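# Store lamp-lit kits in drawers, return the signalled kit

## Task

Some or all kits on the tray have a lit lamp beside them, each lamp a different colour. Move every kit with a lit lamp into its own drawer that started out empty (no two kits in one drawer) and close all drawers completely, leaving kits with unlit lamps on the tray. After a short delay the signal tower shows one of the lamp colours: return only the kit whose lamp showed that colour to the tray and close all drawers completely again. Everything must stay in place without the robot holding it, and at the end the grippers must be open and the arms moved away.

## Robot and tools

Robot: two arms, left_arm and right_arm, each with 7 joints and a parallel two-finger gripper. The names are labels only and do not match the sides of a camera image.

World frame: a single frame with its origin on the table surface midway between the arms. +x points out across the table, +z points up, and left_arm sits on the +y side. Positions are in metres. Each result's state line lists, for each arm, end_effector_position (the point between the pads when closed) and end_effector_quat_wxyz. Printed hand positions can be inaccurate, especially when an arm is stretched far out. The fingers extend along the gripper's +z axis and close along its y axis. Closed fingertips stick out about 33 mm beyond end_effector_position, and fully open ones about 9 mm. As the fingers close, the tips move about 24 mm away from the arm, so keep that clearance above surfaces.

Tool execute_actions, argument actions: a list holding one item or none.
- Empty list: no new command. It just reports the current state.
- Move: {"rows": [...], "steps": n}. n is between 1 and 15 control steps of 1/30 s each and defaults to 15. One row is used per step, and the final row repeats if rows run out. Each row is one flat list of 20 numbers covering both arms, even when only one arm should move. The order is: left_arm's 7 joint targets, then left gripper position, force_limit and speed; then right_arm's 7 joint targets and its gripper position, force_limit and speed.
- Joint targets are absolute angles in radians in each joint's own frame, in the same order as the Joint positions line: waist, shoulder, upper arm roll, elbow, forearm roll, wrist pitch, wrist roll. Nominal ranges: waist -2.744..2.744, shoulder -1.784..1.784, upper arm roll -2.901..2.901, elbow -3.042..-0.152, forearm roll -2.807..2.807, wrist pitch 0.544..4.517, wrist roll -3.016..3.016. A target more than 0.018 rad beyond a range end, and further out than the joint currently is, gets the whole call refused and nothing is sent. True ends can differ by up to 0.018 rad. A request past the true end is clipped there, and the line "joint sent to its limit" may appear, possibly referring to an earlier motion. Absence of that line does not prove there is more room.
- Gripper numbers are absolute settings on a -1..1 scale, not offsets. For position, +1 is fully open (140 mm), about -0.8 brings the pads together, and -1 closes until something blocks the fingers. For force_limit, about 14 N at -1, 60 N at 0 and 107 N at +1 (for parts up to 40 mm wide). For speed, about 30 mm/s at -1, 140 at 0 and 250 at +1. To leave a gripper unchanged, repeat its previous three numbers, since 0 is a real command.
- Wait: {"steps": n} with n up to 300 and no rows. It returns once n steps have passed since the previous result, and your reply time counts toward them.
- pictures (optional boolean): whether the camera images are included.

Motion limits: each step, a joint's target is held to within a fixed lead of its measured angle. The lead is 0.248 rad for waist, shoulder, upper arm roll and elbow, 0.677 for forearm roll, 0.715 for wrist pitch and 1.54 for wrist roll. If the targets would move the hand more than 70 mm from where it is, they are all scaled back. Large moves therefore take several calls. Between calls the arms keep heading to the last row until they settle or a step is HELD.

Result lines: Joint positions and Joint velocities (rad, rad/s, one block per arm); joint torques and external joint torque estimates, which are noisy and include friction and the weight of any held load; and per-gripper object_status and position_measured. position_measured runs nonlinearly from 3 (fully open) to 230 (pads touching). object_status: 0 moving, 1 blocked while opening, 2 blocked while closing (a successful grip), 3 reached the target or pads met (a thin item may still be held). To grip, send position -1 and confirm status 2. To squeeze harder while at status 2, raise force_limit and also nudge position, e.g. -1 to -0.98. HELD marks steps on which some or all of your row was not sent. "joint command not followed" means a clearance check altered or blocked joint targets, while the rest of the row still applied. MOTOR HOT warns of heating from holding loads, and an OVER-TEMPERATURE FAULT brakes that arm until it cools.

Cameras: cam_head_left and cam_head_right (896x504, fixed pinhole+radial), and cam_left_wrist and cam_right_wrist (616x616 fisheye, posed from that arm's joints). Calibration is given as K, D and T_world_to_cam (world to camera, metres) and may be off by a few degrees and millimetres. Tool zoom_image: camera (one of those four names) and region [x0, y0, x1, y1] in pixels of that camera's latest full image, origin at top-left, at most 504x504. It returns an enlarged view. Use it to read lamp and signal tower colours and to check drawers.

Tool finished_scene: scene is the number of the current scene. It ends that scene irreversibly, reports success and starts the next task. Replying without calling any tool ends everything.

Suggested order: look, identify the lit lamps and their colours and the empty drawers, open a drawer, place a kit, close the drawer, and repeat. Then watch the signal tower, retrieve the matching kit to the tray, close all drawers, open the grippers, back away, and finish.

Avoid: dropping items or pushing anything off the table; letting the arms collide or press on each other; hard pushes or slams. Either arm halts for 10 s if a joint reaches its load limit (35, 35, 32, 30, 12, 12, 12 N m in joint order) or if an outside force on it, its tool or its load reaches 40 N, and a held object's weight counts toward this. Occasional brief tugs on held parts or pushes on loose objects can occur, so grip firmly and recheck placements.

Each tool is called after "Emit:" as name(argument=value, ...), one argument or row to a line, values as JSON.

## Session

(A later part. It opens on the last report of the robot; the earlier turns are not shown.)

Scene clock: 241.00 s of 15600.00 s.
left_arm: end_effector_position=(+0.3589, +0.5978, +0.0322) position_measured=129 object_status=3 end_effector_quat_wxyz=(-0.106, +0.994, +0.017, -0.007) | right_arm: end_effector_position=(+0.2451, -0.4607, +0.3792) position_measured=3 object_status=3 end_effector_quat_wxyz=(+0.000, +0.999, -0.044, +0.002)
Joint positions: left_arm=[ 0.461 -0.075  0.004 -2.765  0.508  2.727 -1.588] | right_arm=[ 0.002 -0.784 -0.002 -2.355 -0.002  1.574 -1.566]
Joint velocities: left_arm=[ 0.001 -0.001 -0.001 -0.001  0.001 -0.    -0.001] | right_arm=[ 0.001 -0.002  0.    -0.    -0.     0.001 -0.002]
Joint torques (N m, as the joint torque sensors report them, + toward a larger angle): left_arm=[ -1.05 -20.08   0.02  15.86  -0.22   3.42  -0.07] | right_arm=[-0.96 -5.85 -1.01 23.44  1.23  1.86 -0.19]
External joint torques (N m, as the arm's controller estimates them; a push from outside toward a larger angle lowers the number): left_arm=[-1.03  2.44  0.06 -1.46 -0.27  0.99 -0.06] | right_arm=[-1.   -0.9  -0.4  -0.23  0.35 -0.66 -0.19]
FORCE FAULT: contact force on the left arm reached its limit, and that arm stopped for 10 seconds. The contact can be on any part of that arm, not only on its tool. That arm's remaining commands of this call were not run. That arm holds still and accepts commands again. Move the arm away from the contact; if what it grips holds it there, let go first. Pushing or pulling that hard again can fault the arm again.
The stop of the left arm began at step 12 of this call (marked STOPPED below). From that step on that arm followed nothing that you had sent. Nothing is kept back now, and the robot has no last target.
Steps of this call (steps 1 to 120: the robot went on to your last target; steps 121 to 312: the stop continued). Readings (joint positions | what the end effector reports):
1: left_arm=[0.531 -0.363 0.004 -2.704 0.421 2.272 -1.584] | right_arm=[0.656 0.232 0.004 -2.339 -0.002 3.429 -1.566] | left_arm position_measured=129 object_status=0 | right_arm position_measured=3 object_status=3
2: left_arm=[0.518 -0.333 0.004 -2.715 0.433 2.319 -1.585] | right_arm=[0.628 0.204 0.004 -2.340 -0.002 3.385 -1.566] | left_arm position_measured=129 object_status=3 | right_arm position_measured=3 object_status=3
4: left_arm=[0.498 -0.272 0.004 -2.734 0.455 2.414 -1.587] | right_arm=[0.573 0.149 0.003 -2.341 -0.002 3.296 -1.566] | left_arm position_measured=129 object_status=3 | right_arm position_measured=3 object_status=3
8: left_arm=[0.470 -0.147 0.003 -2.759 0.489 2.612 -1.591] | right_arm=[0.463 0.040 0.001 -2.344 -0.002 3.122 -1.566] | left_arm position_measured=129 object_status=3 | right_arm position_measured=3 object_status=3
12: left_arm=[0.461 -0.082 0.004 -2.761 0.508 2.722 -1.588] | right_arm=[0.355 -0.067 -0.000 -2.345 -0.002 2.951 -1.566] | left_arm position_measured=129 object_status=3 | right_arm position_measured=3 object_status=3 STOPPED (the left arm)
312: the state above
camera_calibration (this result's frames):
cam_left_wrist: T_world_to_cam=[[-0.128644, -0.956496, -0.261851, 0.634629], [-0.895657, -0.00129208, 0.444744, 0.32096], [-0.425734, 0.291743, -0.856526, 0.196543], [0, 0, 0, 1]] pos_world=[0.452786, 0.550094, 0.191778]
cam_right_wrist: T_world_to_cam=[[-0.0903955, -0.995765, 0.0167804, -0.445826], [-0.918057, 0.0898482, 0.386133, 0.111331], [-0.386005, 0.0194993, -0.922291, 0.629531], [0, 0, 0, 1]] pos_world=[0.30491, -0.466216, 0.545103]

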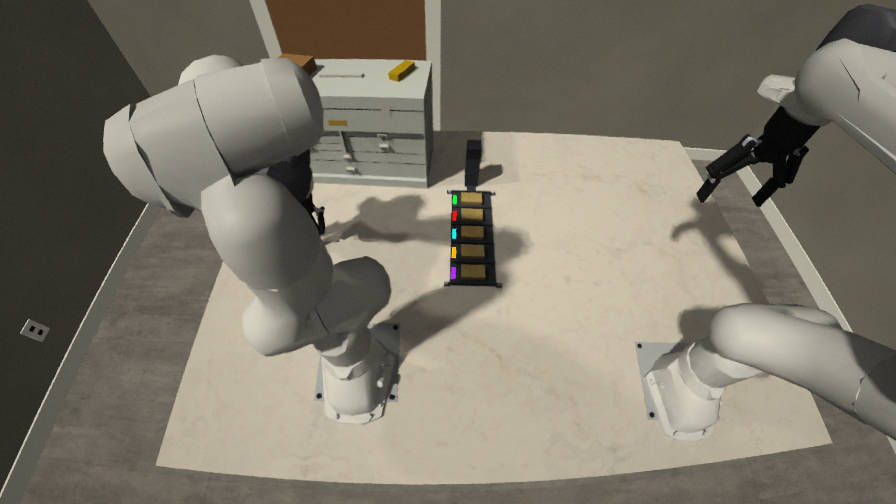

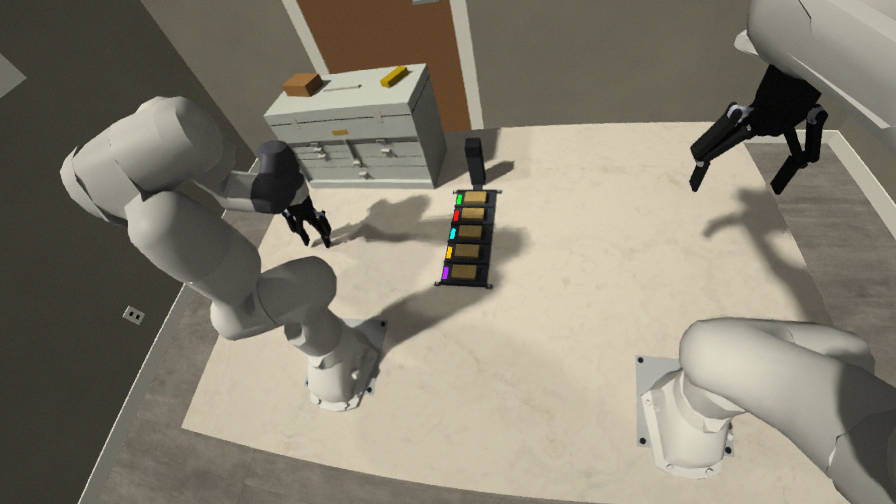

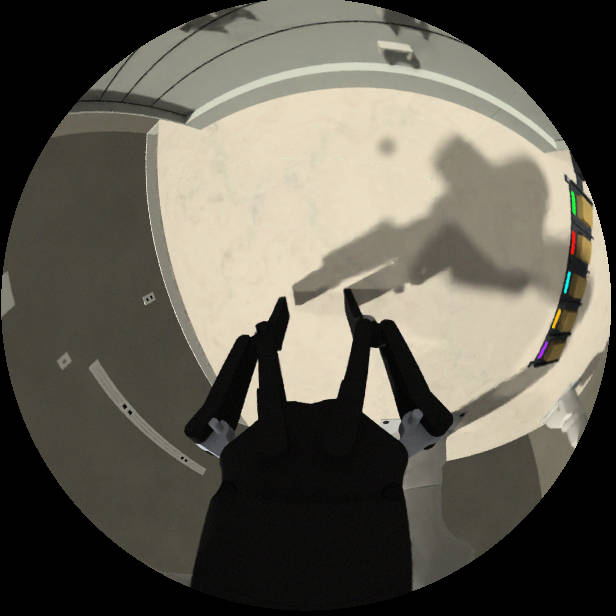

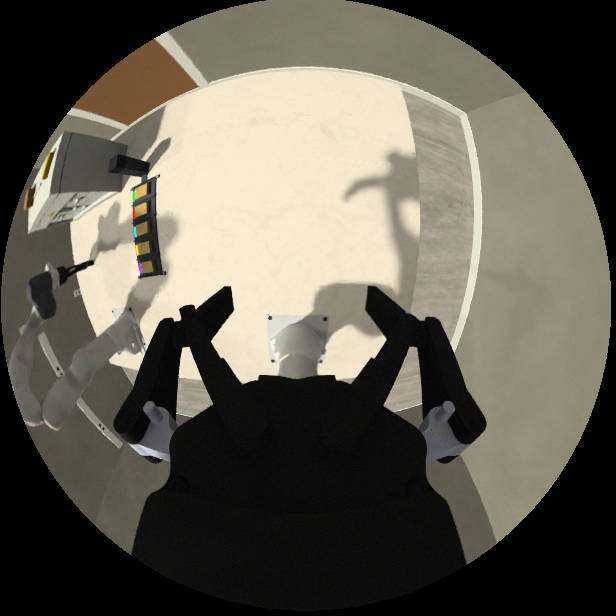

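Emit:
execute_actions(
  actions=[
    {"rows": [[0.44,-0.075,0,-2.79,0.55,3.4,-1.6,0,0,1, 0,-0.785,0,-2.356,0,1.571,-1.571,1,0,1]], "steps": 15},
  ],
  pictures=false,
)

Emit:
execute_actions(
  actions=[
    {"steps": 30},
  ],
  pictures=false,
)

Emit:
execute_actions(
  actions=[
    {"rows": [[0.43,0.1,0,-2.798,0.56,3.65,-1.62,0,0,1, 0,-0.785,0,-2.356,0,1.571,-1.571,1,0,1]], "steps": 15},
  ],
  pictures=false,
)

Emit:
execute_actions(
  actions=[
    {"rows": [[0.427,0.269,0,-2.798,0.566,3.863,-1.628,0,0,1, 0,-0.785,0,-2.356,0,1.571,-1.571,1,0,1]], "steps": 15},
  ],
  pictures=false,
)

Emit:
execute_actions(
  actions=[
    {"steps": 30},
  ],
)

Scene clock: 261.53 s of 15600.00 s.
left_arm: end_effector_position=(+0.5066, +0.5620, +0.1094) position_measured=129 object_status=3 end_effector_quat_wxyz=(-0.097, +0.962, -0.038, +0.253) | right_arm: end_effector_position=(+0.2451, -0.4607, +0.3791) position_measured=3 object_status=3 end_effector_quat_wxyz=(+0.000, +0.999, -0.044, +0.002)
Joint positions: left_arm=[ 0.444 -0.074  0.003 -2.787  0.543  3.276 -1.59 ] | right_arm=[ 0.002 -0.784 -0.002 -2.355 -0.002  1.574 -1.566]
Joint velocities: left_arm=[-0.021  0.    -0.012 -0.005  0.039  0.737 -0.011] | right_arm=[-0.001 -0.    -0.     0.    -0.001 -0.    -0.001]
Joint torques (N m, as the joint torque sensors report them, + toward a larger angle): left_arm=[ -1.39 -22.45  -0.64  14.92   0.62   3.75  -0.27] | right_arm=[-0.96 -6.01 -0.9  22.93  1.21  1.87 -0.17]
External joint torques (N m, as the arm's controller estimates them; a push from outside toward a larger angle lowers the number): left_arm=[-2.09 -0.33 -1.37 -2.02  1.02  0.81 -0.27] | right_arm=[-0.92 -1.22 -0.18 -0.71  0.34 -0.66 -0.17]
Steps of this call (steps 1 to 90: nothing new was sent; then 17.03 s passed at rest; steps 91 to 105: all 15 steps of this action). Readings (joint positions | what the end effector reports):
91: left_arm=[0.460 -0.075 0.005 -2.769 0.510 2.760 -1.588] | right_arm=[0.002 -0.784 -0.002 -2.355 -0.002 1.574 -1.566] | left_arm position_measured=129 object_status=3 | right_arm position_measured=3 object_status=3
92: left_arm=[0.459 -0.074 0.005 -2.772 0.512 2.799 -1.588] | right_arm=[0.002 -0.784 -0.002 -2.355 -0.002 1.574 -1.566] | left_arm position_measured=129 object_status=3 | right_arm position_measured=3 object_status=3
94: left_arm=[0.457 -0.074 0.005 -2.775 0.518 2.875 -1.588] | right_arm=[0.002 -0.784 -0.002 -2.355 -0.002 1.574 -1.566] | left_arm position_measured=129 object_status=3 | right_arm position_measured=3 object_status=3
98: left_arm=[0.451 -0.074 0.005 -2.781 0.528 3.028 -1.588] | right_arm=[0.002 -0.784 -0.002 -2.355 -0.002 1.574 -1.566] | left_arm position_measured=129 object_status=3 | right_arm position_measured=3 object_status=3
105: the state above

Scene clock: 262.53 s of 15600.00 s.
left_arm: end_effector_position=(+0.5322, +0.5528, +0.1371) position_measured=129 object_status=3 end_effector_quat_wxyz=(-0.092, +0.945, -0.045, +0.309) | right_arm: end_effector_position=(+0.2451, -0.4607, +0.3791) position_measured=3 object_status=3 end_effector_quat_wxyz=(+0.000, +0.999, -0.044, +0.002)
Joint positions: left_arm=[ 0.443 -0.074  0.002 -2.788  0.547  3.396 -1.593] | right_arm=[ 0.002 -0.784 -0.002 -2.355 -0.002  1.574 -1.566]
Joint velocities: left_arm=[-0.001 -0.     0.001  0.001 -0.001  0.002  0.001] | right_arm=[ 0.002 -0.    -0.001 -0.001  0.    -0.     0.001]
Joint torques (N m, as the joint torque sensors report them, + toward a larger angle): left_arm=[ -1.69 -22.57  -1.29  15.73   0.52   4.07  -0.18] | right_arm=[-1.05 -6.48 -1.25 23.13  1.24  1.83 -0.16]
External joint torques (N m, as the arm's controller estimates them; a push from outside toward a larger angle lowers the number): left_arm=[-1.69  0.23 -1.35 -1.95  0.88  0.68 -0.18] | right_arm=[-1.07 -1.62 -0.57 -0.51  0.36 -0.69 -0.16]
Steps of this call (steps 1 to 30: the robot went on to your last target). Readings (joint positions | what the end effector reports):
1: left_arm=[0.443 -0.074 0.002 -2.787 0.544 3.298 -1.590] | right_arm=[0.002 -0.784 -0.002 -2.355 -0.002 1.574 -1.566] | left_arm position_measured=129 object_status=3 | right_arm position_measured=3 object_status=3
2: left_arm=[0.443 -0.074 0.002 -2.787 0.545 3.316 -1.591] | right_arm=[0.002 -0.784 -0.002 -2.355 -0.002 1.574 -1.566] | left_arm position_measured=129 object_status=3 | right_arm position_measured=3 object_status=3
4: left_arm=[0.443 -0.074 0.002 -2.787 0.546 3.342 -1.591] | right_arm=[0.002 -0.784 -0.002 -2.355 -0.002 1.574 -1.566] | left_arm position_measured=129 object_status=3 | right_arm position_measured=3 object_status=3
8: left_arm=[0.443 -0.074 0.002 -2.788 0.547 3.372 -1.592] | right_arm=[0.002 -0.784 -0.002 -2.355 -0.002 1.574 -1.566] | left_arm position_measured=129 object_status=3 | right_arm position_measured=3 object_status=3
30: the state above
All arms were judged still, so your last target was given up. Only a new action makes them travel on or press farther. Fingers that are still opening or closing keep moving.

Scene clock: 263.03 s of 15600.00 s.
left_arm: end_effector_position=(+0.5410, +0.5125, +0.1012) position_measured=129 object_status=3 end_effector_quat_wxyz=(-0.037, +0.937, -0.049, +0.345) | right_arm: end_effector_position=(+0.2451, -0.4607, +0.3791) position_measured=3 object_status=3 end_effector_quat_wxyz=(+0.000, +0.999, -0.044, +0.001)
Joint positions: left_arm=[ 0.433  0.098  0.002 -2.799  0.557  3.633 -1.609] | right_arm=[ 0.002 -0.784 -0.002 -2.355 -0.002  1.574 -1.566]
Joint velocities: left_arm=[ 0.001 -0.001  0.    -0.     0.     0.081 -0.013] | right_arm=[-0.     0.001  0.    -0.001  0.001 -0.     0.001]
Joint torques (N m, as the joint torque sensors report them, + toward a larger angle): left_arm=[ -2.38 -23.96  -0.52  14.38   0.72   4.21  -0.32] | right_arm=[-0.65 -6.58 -1.18 23.33  1.19  1.88 -0.14]
External joint torques (N m, as the arm's controller estimates them; a push from outside toward a larger angle lowers the number): left_arm=[-2.44  1.26 -0.49  0.23  0.98  0.79 -0.34] | right_arm=[-0.68 -1.86 -0.55 -0.26  0.31 -0.64 -0.14]
Steps of this call (steps 1 to 15: all 15 steps of this action). Readings (joint positions | what the end effector reports):
1: left_arm=[0.442 -0.044 0.003 -2.783 0.548 3.441 -1.595] | right_arm=[0.002 -0.784 -0.002 -2.355 -0.002 1.574 -1.566] | left_arm position_measured=129 object_status=3 | right_arm position_measured=3 object_status=3
2: left_arm=[0.439 0.001 0.003 -2.782 0.550 3.479 -1.597] | right_arm=[0.002 -0.784 -0.002 -2.355 -0.002 1.574 -1.566] | left_arm position_measured=129 object_status=3 | right_arm position_measured=3 object_status=3
4: left_arm=[0.435 0.065 0.002 -2.794 0.554 3.531 -1.600] | right_arm=[0.002 -0.784 -0.002 -2.355 -0.002 1.574 -1.566] | left_arm position_measured=129 object_status=3 | right_arm position_measured=3 object_status=3
8: left_arm=[0.433 0.097 0.002 -2.801 0.557 3.592 -1.605] | right_arm=[0.002 -0.784 -0.002 -2.355 -0.002 1.574 -1.566] | left_arm position_measured=129 object_status=3 | right_arm position_measured=3 object_status=3
15: the state above

Scene clock: 263.53 s of 15600.00 s.
left_arm: end_effector_position=(+0.5408, +0.4824, +0.0717) position_measured=129 object_status=3 end_effector_quat_wxyz=(+0.012, +0.926, -0.039, +0.375) | right_arm: end_effector_position=(+0.2451, -0.4607, +0.3791) position_measured=3 object_status=3 end_effector_quat_wxyz=(+0.000, +0.999, -0.044, +0.001)
Joint positions: left_arm=[ 0.43   0.267  0.002 -2.8    0.563  3.847 -1.619] | right_arm=[ 0.002 -0.784 -0.002 -2.355 -0.002  1.574 -1.566]
Joint velocities: left_arm=[-0.     0.001  0.002  0.     0.001  0.072 -0.008] | right_arm=[ 0.001 -0.001  0.     0.    -0.    -0.001 -0.   ]
Joint torques (N m, as the joint torque sensors report them, + toward a larger angle): left_arm=[ -2.49 -25.76  -1.09  11.81   0.84   4.23  -0.33] | right_arm=[-1.   -6.49 -1.29 23.22  1.18  1.85 -0.2 ]
External joint torques (N m, as the arm's controller estimates them; a push from outside toward a larger angle lowers the number): left_arm=[-2.6   1.58 -0.94  1.03  0.95  0.78 -0.35] | right_arm=[-1.05 -1.65 -0.68 -0.4   0.3  -0.67 -0.2 ]
Steps of this call (steps 1 to 15: all 15 steps of this action). Readings (joint positions | what the end effector reports):
1: left_arm=[0.432 0.128 0.002 -2.792 0.558 3.674 -1.610] | right_arm=[0.002 -0.784 -0.002 -2.355 -0.002 1.574 -1.566] | left_arm position_measured=129 object_status=3 | right_arm position_measured=3 object_status=3
2: left_arm=[0.432 0.173 0.002 -2.789 0.558 3.709 -1.612] | right_arm=[0.002 -0.784 -0.002 -2.355 -0.002 1.574 -1.566] | left_arm position_measured=129 object_status=3 | right_arm position_measured=3 object_status=3
4: left_arm=[0.430 0.235 0.002 -2.797 0.561 3.755 -1.613] | right_arm=[0.002 -0.784 -0.002 -2.355 -0.002 1.574 -1.566] | left_arm position_measured=129 object_status=3 | right_arm position_measured=3 object_status=3
8: left_arm=[0.430 0.266 0.002 -2.801 0.563 3.810 -1.616] | right_arm=[0.002 -0.784 -0.002 -2.355 -0.002 1.574 -1.566] | left_arm position_measured=129 object_status=3 | right_arm position_measured=3 object_status=3
15: the state above

Scene clock: 264.53 s of 15600.00 s.
left_arm: end_effector_position=(+0.5427, +0.4820, +0.0751) position_measured=129 object_status=3 end_effector_quat_wxyz=(+0.013, +0.924, -0.038, +0.381) | right_arm: end_effector_position=(+0.2451, -0.4607, +0.3791) position_measured=3 object_status=3 end_effector_quat_wxyz=(+0.000, +0.999, -0.044, +0.001)
Joint positions: left_arm=[ 0.43   0.267  0.002 -2.799  0.563  3.859 -1.621] | right_arm=[ 0.002 -0.784 -0.002 -2.355 -0.002  1.574 -1.566]
Joint velocities: left_arm=[-0.001 -0.     0.001  0.     0.     0.     0.   ] | right_arm=[ 0.001 -0.     0.002  0.003 -0.     0.     0.   ]
Joint torques (N m, as the joint torque sensors report them, + toward a larger angle): left_arm=[ -2.15 -26.04  -0.34  10.4    0.84   4.26  -0.18] | right_arm=[-0.84 -6.31 -0.89 23.58  1.13  1.9  -0.17]
External joint torques (N m, as the arm's controller estimates them; a push from outside toward a larger angle lowers the number): left_arm=[-2.14  1.44 -0.07 -0.48  0.93  0.76 -0.2 ] | right_arm=[-0.89 -1.4  -0.31 -0.18  0.24 -0.65 -0.17]
Steps of this call (steps 1 to 30: the robot went on to your last target). Readings (joint positions | what the end effector reports):
1: left_arm=[0.430 0.267 0.002 -2.800 0.563 3.849 -1.619] | right_arm=[0.002 -0.784 -0.002 -2.355 -0.002 1.574 -1.566] | left_arm position_measured=129 object_status=3 | right_arm position_measured=3 object_status=3
2: left_arm=[0.430 0.267 0.002 -2.800 0.563 3.851 -1.619] | right_arm=[0.002 -0.784 -0.002 -2.355 -0.002 1.574 -1.566] | left_arm position_measured=129 object_status=3 | right_arm position_measured=3 object_status=3
4: left_arm=[0.430 0.267 0.002 -2.799 0.563 3.853 -1.620] | right_arm=[0.002 -0.784 -0.002 -2.355 -0.002 1.574 -1.566] | left_arm position_measured=129 object_status=3 | right_arm position_measured=3 object_status=3
8: left_arm=[0.430 0.267 0.002 -2.799 0.563 3.856 -1.620] | right_arm=[0.002 -0.784 -0.002 -2.355 -0.002 1.574 -1.566] | left_arm position_measured=129 object_status=3 | right_arm position_measured=3 object_status=3
30: the state above
All arms were judged still, so your last target was given up. Only a new action makes them travel on or press farther. Fingers that are still opening or closing keep moving.
camera_calibration (this result's frames):
cam_left_wrist: T_world_to_cam=[[-0.152658, -0.97579, -0.156618, 0.57317], [-0.921067, 0.197922, -0.335353, 0.442752], [0.358232, 0.0930614, -0.928983, 0.021066], [0, 0, 0, 1]] pos_world=[0.487757, 0.469703, 0.257817]
cam_right_wrist: T_world_to_cam=[[-0.0904137, -0.995762, 0.0168266, -0.445844], [-0.918012, 0.0898807, 0.386233, 0.111281], [-0.386109, 0.0194738, -0.922248, 0.629484], [0, 0, 0, 1]] pos_world=[0.304896, -0.466215, 0.545062]

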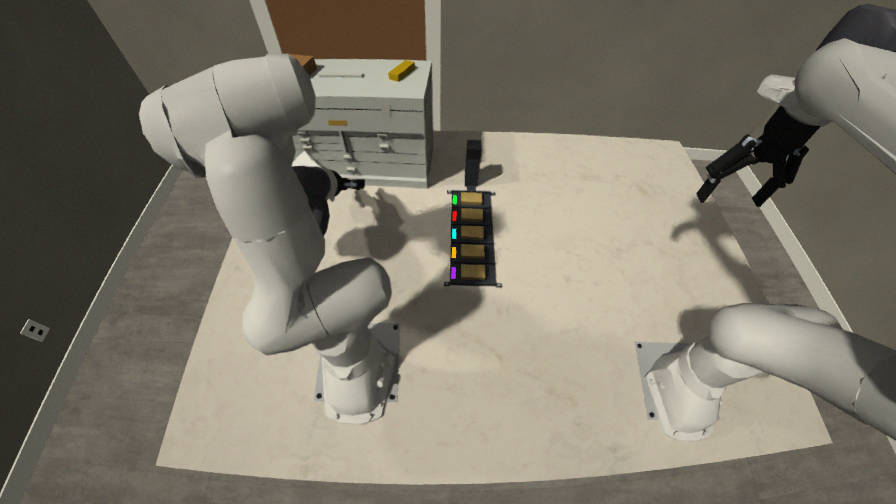

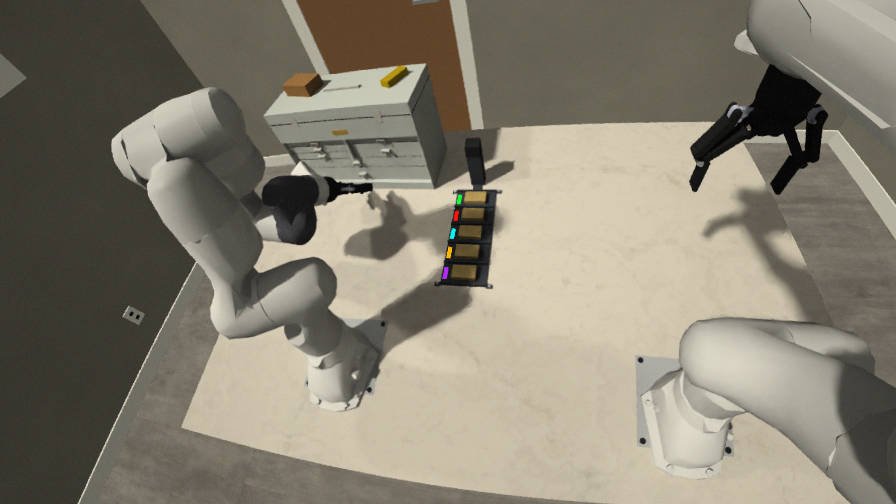

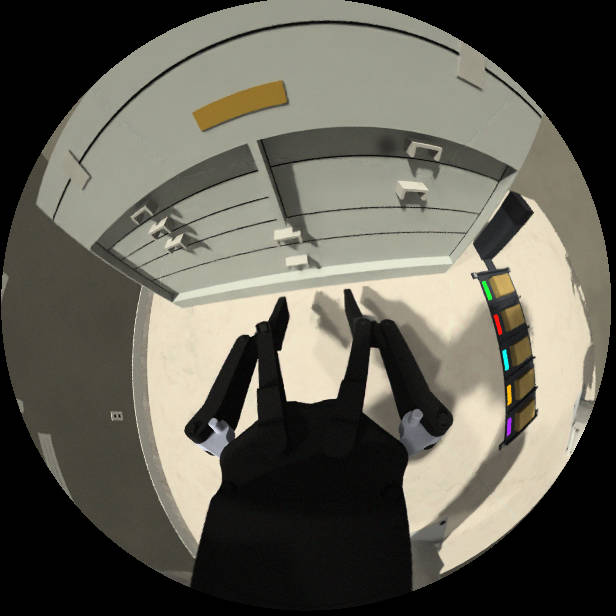

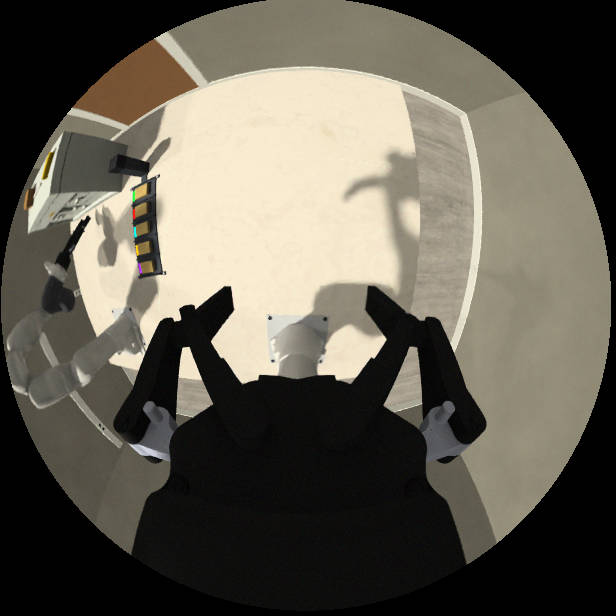

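Emit:
zoom_image(
  camera="cam_left_wrist",
  region=[200, 200, 420, 340],
)

Region (200, 200, 420, 340) of cam_left_wrist's 616x616 image, scaled by 2.291, with more detail than that image has; it fills the top 321 rows of this view, and the rest is white.

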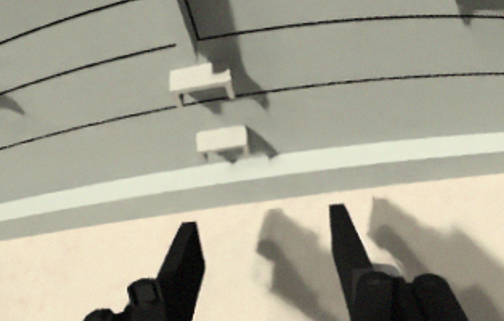

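Emit:
execute_actions(
  actions=[
    {"rows": [[0.424,0.308,0,-2.681,0.614,3.798,-1.694,0,0,1, 0,-0.785,0,-2.356,0,1.571,-1.571,1,0,1]], "steps": 15},
  ],
  pictures=false,
)

Emit:
execute_actions(
  actions=[
    {"steps": 30},
  ],
)

Emit:
zoom_image(
  camera="cam_left_wrist",
  region=[200, 200, 420, 340],
)

Scene clock: 321.43 s of 15600.00 s.
left_arm: end_effector_position=(+0.5800, +0.4927, +0.0812) position_measured=129 object_status=3 end_effector_quat_wxyz=(+0.011, +0.921, -0.044, +0.386) | right_arm: end_effector_position=(+0.2451, -0.4607, +0.3791) position_measured=3 object_status=3 end_effector_quat_wxyz=(+0.000, +0.999, -0.044, +0.001)
Joint positions: left_arm=[ 0.427  0.306  0.002 -2.683  0.61   3.805 -1.674] | right_arm=[ 0.002 -0.784 -0.002 -2.355 -0.002  1.574 -1.566]
Joint velocities: left_arm=[-0.     0.001  0.001  0.001  0.007 -0.018 -0.042] | right_arm=[-0.001 -0.001 -0.    -0.001  0.    -0.001  0.001]
Joint torques (N m, as the joint torque sensors report them, + toward a larger angle): left_arm=[ -1.86 -28.23  -1.26  12.35   0.67   2.91  -0.31] | right_arm=[-1.07 -6.5  -0.86 23.28  1.24  1.91 -0.23]
External joint torques (N m, as the arm's controller estimates them; a push from outside toward a larger angle lowers the number): left_arm=[-1.92  1.96 -0.98 -0.05  0.88 -0.58 -0.33] | right_arm=[-1.01 -1.54 -0.13 -0.41  0.38 -0.62 -0.23]
Steps of this call (steps 1 to 90: nothing new was sent; then 53.40 s passed at rest; steps 91 to 105: all 15 steps of this action). Readings (joint positions | what the end effector reports):
91: left_arm=[0.429 0.278 0.002 -2.775 0.575 3.849 -1.628] | right_arm=[0.002 -0.784 -0.002 -2.355 -0.002 1.574 -1.566] | left_arm position_measured=129 object_status=3 | right_arm position_measured=3 object_status=3
92: left_arm=[0.428 0.290 0.002 -2.743 0.583 3.840 -1.634] | right_arm=[0.002 -0.784 -0.002 -2.355 -0.002 1.574 -1.566] | left_arm position_measured=129 object_status=3 | right_arm position_measured=3 object_status=3
94: left_arm=[0.427 0.299 0.002 -2.705 0.595 3.828 -1.644] | right_arm=[0.002 -0.784 -0.002 -2.355 -0.002 1.574 -1.566] | left_arm position_measured=129 object_status=3 | right_arm position_measured=3 object_status=3
98: left_arm=[0.427 0.303 0.002 -2.685 0.606 3.814 -1.660] | right_arm=[0.002 -0.784 -0.002 -2.355 -0.002 1.574 -1.566] | left_arm position_measured=129 object_status=3 | right_arm position_measured=3 object_status=3
105: the state above

Scene clock: 322.43 s of 15600.00 s.
left_arm: end_effector_position=(+0.5796, +0.4927, +0.0804) position_measured=129 object_status=3 end_effector_quat_wxyz=(+0.013, +0.922, -0.039, +0.385) | right_arm: end_effector_position=(+0.2451, -0.4607, +0.3791) position_measured=3 object_status=3 end_effector_quat_wxyz=(+0.000, +0.999, -0.044, +0.001)
Joint positions: left_arm=[ 0.427  0.306  0.002 -2.682  0.611  3.802 -1.687] | right_arm=[ 0.002 -0.784 -0.002 -2.355 -0.002  1.574 -1.566]
Joint velocities: left_arm=[ 0.    -0.     0.001  0.    -0.     0.    -0.002] | right_arm=[ 0.     0.001 -0.     0.     0.001  0.    -0.001]
Joint torques (N m, as the joint torque sensors report them, + toward a larger angle): left_arm=[ -1.51 -29.08  -1.43  11.9    0.87   2.98  -0.28] | right_arm=[-0.68 -6.3  -0.88 23.49  1.17  1.85 -0.19]
External joint torques (N m, as the arm's controller estimates them; a push from outside toward a larger angle lowers the number): left_arm=[-1.59  1.19 -1.16 -0.55  1.09 -0.52 -0.3 ] | right_arm=[-0.71 -1.53 -0.26 -0.17  0.29 -0.68 -0.19]
Steps of this call (steps 1 to 30: the robot went on to your last target). Readings (joint positions | what the end effector reports):
1: left_arm=[0.427 0.306 0.002 -2.683 0.611 3.805 -1.676] | right_arm=[0.002 -0.784 -0.002 -2.355 -0.002 1.574 -1.566] | left_arm position_measured=129 object_status=3 | right_arm position_measured=3 object_status=3
2: left_arm=[0.427 0.306 0.002 -2.683 0.611 3.804 -1.677] | right_arm=[0.002 -0.784 -0.002 -2.355 -0.002 1.574 -1.566] | left_arm position_measured=129 object_status=3 | right_arm position_measured=3 object_status=3
4: left_arm=[0.427 0.306 0.002 -2.683 0.611 3.804 -1.679] | right_arm=[0.002 -0.784 -0.002 -2.355 -0.002 1.574 -1.566] | left_arm position_measured=129 object_status=3 | right_arm position_measured=3 object_status=3
8: left_arm=[0.427 0.306 0.002 -2.683 0.611 3.803 -1.682] | right_arm=[0.002 -0.784 -0.002 -2.355 -0.002 1.574 -1.566] | left_arm position_measured=129 object_status=3 | right_arm position_measured=3 object_status=3
30: the state above
All arms were judged still, so your last target was given up. Only a new action makes them travel on or press farther. Fingers that are still opening or closing keep moving.
camera_calibration (this result's frames):
cam_left_wrist: T_world_to_cam=[[-0.151675, -0.975721, -0.157997, 0.589541], [-0.918109, 0.198287, -0.343161, 0.475165], [0.366158, 0.0930095, -0.925893, 0.00692365], [0, 0, 0, 1]] pos_world=[0.523136, 0.480365, 0.262614]
cam_right_wrist: T_world_to_cam=[[-0.0904195, -0.995761, 0.0168463, -0.445852], [-0.91799, 0.0898926, 0.386281, 0.111255], [-0.386158, 0.0194626, -0.922227, 0.629462], [0, 0, 0, 1]] pos_world=[0.304889, -0.466214, 0.545042]

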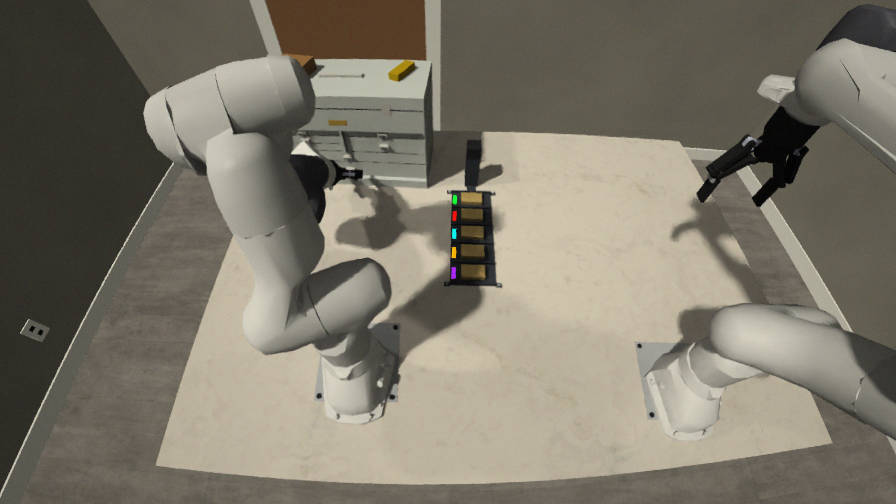

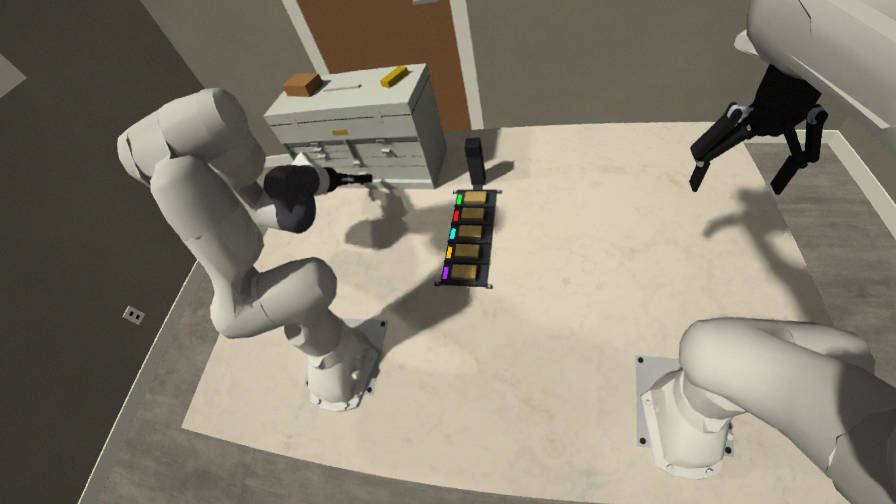

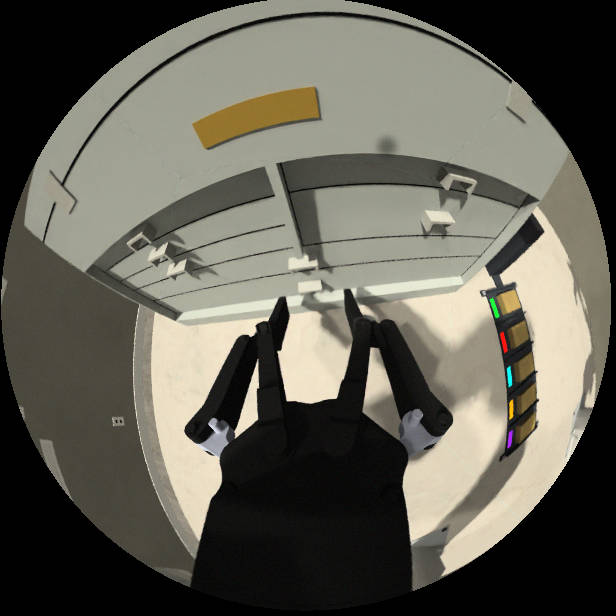

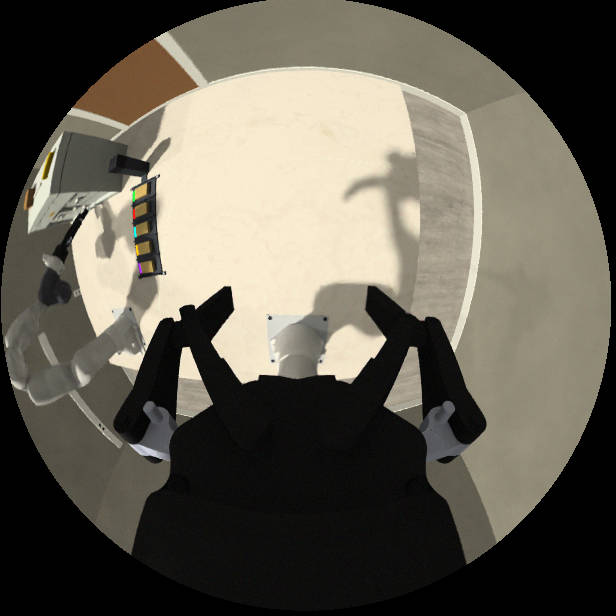

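Region (200, 200, 420, 340) of cam_left_wrist's 616x616 image, scaled by 2.291, with more detail than that image has; it fills the top 321 rows of this view, and the rest is white.

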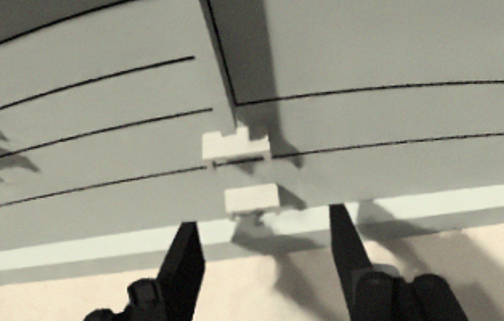

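Emit:
execute_actions(
  actions=[
    {"rows": [[0.421,0.321,0,-2.649,0.620,3.782,-1.709,0,0,1, 0,-0.785,0,-2.356,0,1.571,-1.571,1,0,1]], "steps": 15},
  ],
  pictures=false,
)

Emit:
execute_actions(
  actions=[
    {"rows": [[0.421,0.321,0,-2.649,0.620,3.782,-1.709,-1,0,-0.5, 0,-0.785,0,-2.356,0,1.571,-1.571,1,0,1]], "steps": 15},
  ],
  pictures=false,
)

Emit:
execute_actions(
  actions=[
    {"steps": 20},
  ],
)

Emit:
zoom_image(
  camera="cam_left_wrist",
  region=[200, 200, 420, 340],
)

Scene clock: 350.80 s of 15600.00 s.
left_arm: end_effector_position=(+0.5896, +0.4961, +0.0810) position_measured=129 object_status=3 end_effector_quat_wxyz=(+0.011, +0.922, -0.038, +0.385) | right_arm: end_effector_position=(+0.2451, -0.4607, +0.3791) position_measured=3 object_status=3 end_effector_quat_wxyz=(+0.000, +0.999, -0.044, +0.001)
Joint positions: left_arm=[ 0.424  0.319  0.002 -2.651  0.617  3.787 -1.699] | right_arm=[ 0.002 -0.784 -0.002 -2.355 -0.002  1.574 -1.566]
Joint velocities: left_arm=[ 0.    -0.    -0.     0.002  0.001 -0.005 -0.01 ] | right_arm=[-0.     0.     0.     0.001 -0.    -0.001  0.001]
Joint torques (N m, as the joint torque sensors report them, + toward a larger angle): left_arm=[ -2.11 -29.06  -1.25  13.07   0.72   2.98  -0.28] | right_arm=[-0.92 -5.91 -1.11 23.26  1.23  1.88 -0.12]
External joint torques (N m, as the arm's controller estimates them; a push from outside toward a larger angle lowers the number): left_arm=[-2.07  1.99 -0.85  0.21  0.94 -0.52 -0.3 ] | right_arm=[-0.91 -1.07 -0.44 -0.4   0.36 -0.65 -0.12]
Steps of this call (steps 1 to 90: nothing new was sent; then 24.87 s passed at rest; steps 91 to 105: all 15 steps of this action). Readings (joint positions | what the end effector reports):
91: left_arm=[0.426 0.310 0.002 -2.676 0.613 3.799 -1.689] | right_arm=[0.002 -0.784 -0.002 -2.355 -0.002 1.574 -1.566] | left_arm position_measured=129 object_status=3 | right_arm position_measured=3 object_status=3
92: left_arm=[0.425 0.313 0.002 -2.667 0.614 3.797 -1.690] | right_arm=[0.002 -0.784 -0.002 -2.355 -0.002 1.574 -1.566] | left_arm position_measured=129 object_status=3 | right_arm position_measured=3 object_status=3
94: left_arm=[0.424 0.316 0.002 -2.657 0.615 3.793 -1.693] | right_arm=[0.002 -0.784 -0.002 -2.355 -0.002 1.574 -1.566] | left_arm position_measured=129 object_status=3 | right_arm position_measured=3 object_status=3
98: left_arm=[0.424 0.318 0.002 -2.651 0.616 3.790 -1.696] | right_arm=[0.002 -0.784 -0.002 -2.355 -0.002 1.574 -1.566] | left_arm position_measured=129 object_status=3 | right_arm position_measured=3 object_status=3
105: the state above

Scene clock: 351.30 s of 15600.00 s.
left_arm: end_effector_position=(+0.5895, +0.4960, +0.0806) position_measured=192 object_status=0 end_effector_quat_wxyz=(+0.012, +0.922, -0.037, +0.385) | right_arm: end_effector_position=(+0.2451, -0.4607, +0.3791) position_measured=3 object_status=3 end_effector_quat_wxyz=(+0.000, +0.999, -0.044, +0.001)
Joint positions: left_arm=[ 0.424  0.319  0.002 -2.65   0.617  3.786 -1.702] | right_arm=[ 0.002 -0.784 -0.002 -2.355 -0.002  1.574 -1.566]
Joint velocities: left_arm=[-0.001 -0.    -0.001  0.001 -0.     0.     0.001] | right_arm=[-0.    -0.001 -0.    -0.002  0.002  0.     0.001]
Joint torques (N m, as the joint torque sensors report them, + toward a larger angle): left_arm=[ -2.09 -29.62  -1.72  13.01   0.57   2.95  -0.28] | right_arm=[-0.62 -6.23 -1.26 23.43  1.19  1.87 -0.17]
External joint torques (N m, as the arm's controller estimates them; a push from outside toward a larger angle lowers the number): left_arm=[-2.05  1.43 -1.33  0.16  0.79 -0.55 -0.3 ] | right_arm=[-0.63 -1.36 -0.61 -0.22  0.31 -0.66 -0.17]
Steps of this call (steps 1 to 15: all 15 steps of this action). Readings (joint positions | what the end effector reports):
1: left_arm=[0.424 0.319 0.002 -2.651 0.617 3.787 -1.700] | right_arm=[0.002 -0.784 -0.002 -2.355 -0.002 1.574 -1.566] | left_arm position_measured=129 object_status=0 | right_arm position_measured=3 object_status=3
2: left_arm=[0.424 0.319 0.002 -2.651 0.617 3.787 -1.700] | right_arm=[0.002 -0.784 -0.002 -2.355 -0.002 1.574 -1.566] | left_arm position_measured=132 object_status=0 | right_arm position_measured=3 object_status=3
4: left_arm=[0.424 0.319 0.002 -2.651 0.617 3.787 -1.700] | right_arm=[0.002 -0.784 -0.002 -2.355 -0.002 1.574 -1.566] | left_arm position_measured=142 object_status=0 | right_arm position_measured=3 object_status=3
8: left_arm=[0.424 0.319 0.002 -2.651 0.617 3.786 -1.701] | right_arm=[0.002 -0.784 -0.002 -2.355 -0.002 1.574 -1.566] | left_arm position_measured=160 object_status=0 | right_arm position_measured=3 object_status=3
15: the state above

Scene clock: 351.97 s of 15600.00 s.
left_arm: end_effector_position=(+0.5895, +0.4960, +0.0806) position_measured=233 object_status=3 end_effector_quat_wxyz=(+0.012, +0.922, -0.037, +0.385) | right_arm: end_effector_position=(+0.2450, -0.4607, +0.3791) position_measured=3 object_status=3 end_effector_quat_wxyz=(+0.000, +0.999, -0.044, +0.001)
Joint positions: left_arm=[ 0.424  0.319  0.002 -2.65   0.617  3.786 -1.702] | right_arm=[ 0.002 -0.784 -0.002 -2.355 -0.002  1.574 -1.566]
Joint velocities: left_arm=[-0.    -0.     0.001 -0.    -0.001  0.     0.001] | right_arm=[-0.    -0.    -0.    -0.001  0.001 -0.     0.001]
Joint torques (N m, as the joint torque sensors report them, + toward a larger angle): left_arm=[ -1.8  -28.98  -1.43  13.42   0.72   3.05  -0.26] | right_arm=[-0.85 -6.15 -0.95 23.19  1.19  1.83 -0.16]
External joint torques (N m, as the arm's controller estimates them; a push from outside toward a larger angle lowers the number): left_arm=[-1.87  2.04 -1.13  0.62  0.97 -0.44 -0.28] | right_arm=[-0.82 -1.3  -0.24 -0.45  0.31 -0.7  -0.16]
Steps of this call (steps 1 to 15: the robot went on to your last target; steps 16 to 20: nothing new was sent). Readings (joint positions | what the end effector reports):
1: left_arm=[0.424 0.319 0.002 -2.650 0.617 3.786 -1.702] | right_arm=[0.002 -0.784 -0.002 -2.355 -0.002 1.574 -1.566] | left_arm position_measured=197 object_status=0 | right_arm position_measured=3 object_status=3
2: left_arm=[0.424 0.319 0.002 -2.650 0.617 3.786 -1.702] | right_arm=[0.002 -0.784 -0.002 -2.355 -0.002 1.574 -1.566] | left_arm position_measured=202 object_status=0 | right_arm position_measured=3 object_status=3
4: left_arm=[0.424 0.319 0.002 -2.650 0.617 3.786 -1.702] | right_arm=[0.002 -0.784 -0.002 -2.355 -0.002 1.574 -1.566] | left_arm position_measured=211 object_status=0 | right_arm position_measured=3 object_status=3
8: left_arm=[0.424 0.319 0.002 -2.650 0.617 3.786 -1.702] | right_arm=[0.002 -0.784 -0.002 -2.355 -0.002 1.574 -1.566] | left_arm position_measured=229 object_status=0 | right_arm position_measured=3 object_status=3
20: the state above
All arms were judged still, so your last target was given up. Only a new action makes them travel on or press farther. Fingers that are still opening or closing keep moving.
camera_calibration (this result's frames):
cam_left_wrist: T_world_to_cam=[[-0.148626, -0.976062, -0.158788, 0.592744], [-0.918728, 0.195694, -0.34299, 0.485264], [0.365853, 0.0949056, -0.925821, 0.002502], [0, 0, 0, 1]] pos_world=[0.533007, 0.483354, 0.262877]
cam_right_wrist: T_world_to_cam=[[-0.0904206, -0.995761, 0.0168588, -0.445859], [-0.917975, 0.0898978, 0.386316, 0.111235], [-0.386194, 0.0194549, -0.922212, 0.629445], [0, 0, 0, 1]] pos_world=[0.304884, -0.466214, 0.545027]

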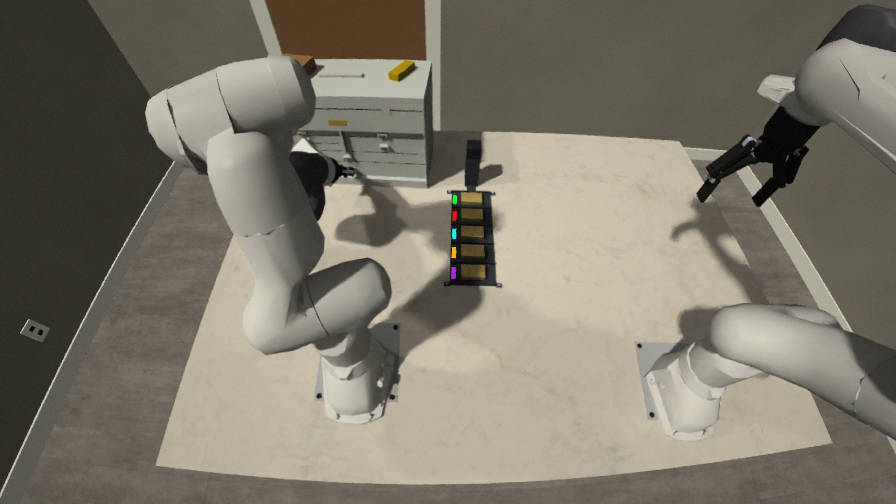

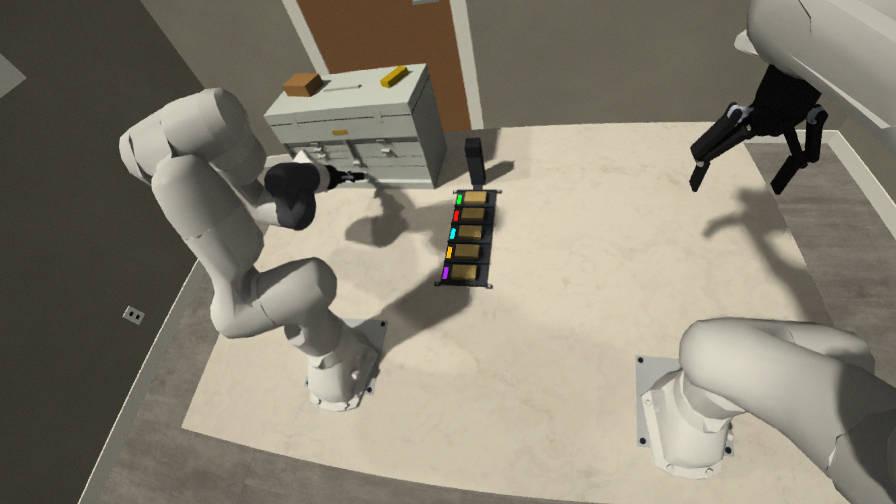

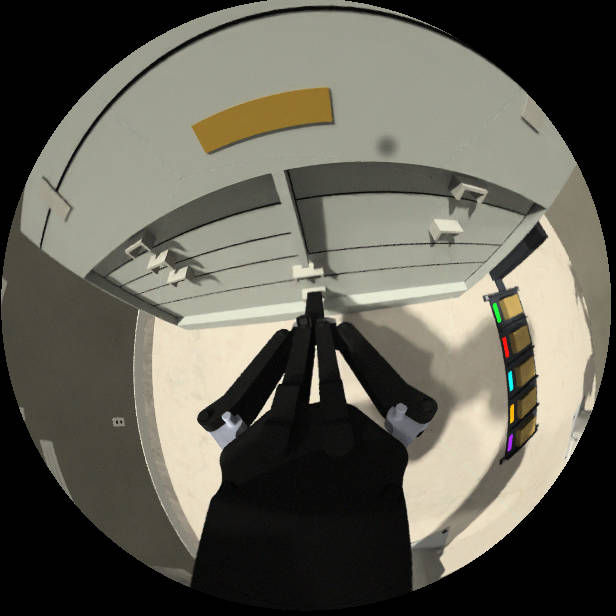

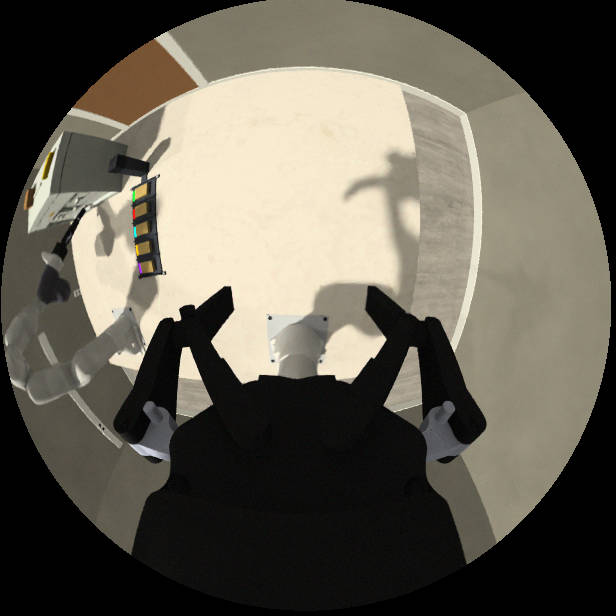

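Region (200, 200, 420, 340) of cam_left_wrist's 616x616 image, scaled by 2.291, with more detail than that image has; it fills the top 321 rows of this view, and the rest is white.

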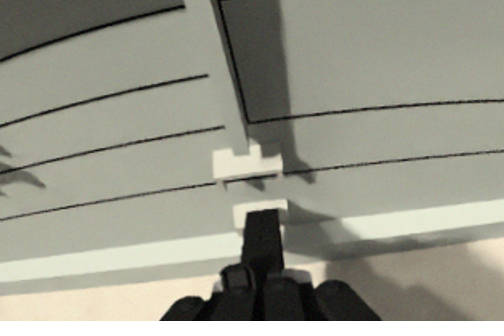

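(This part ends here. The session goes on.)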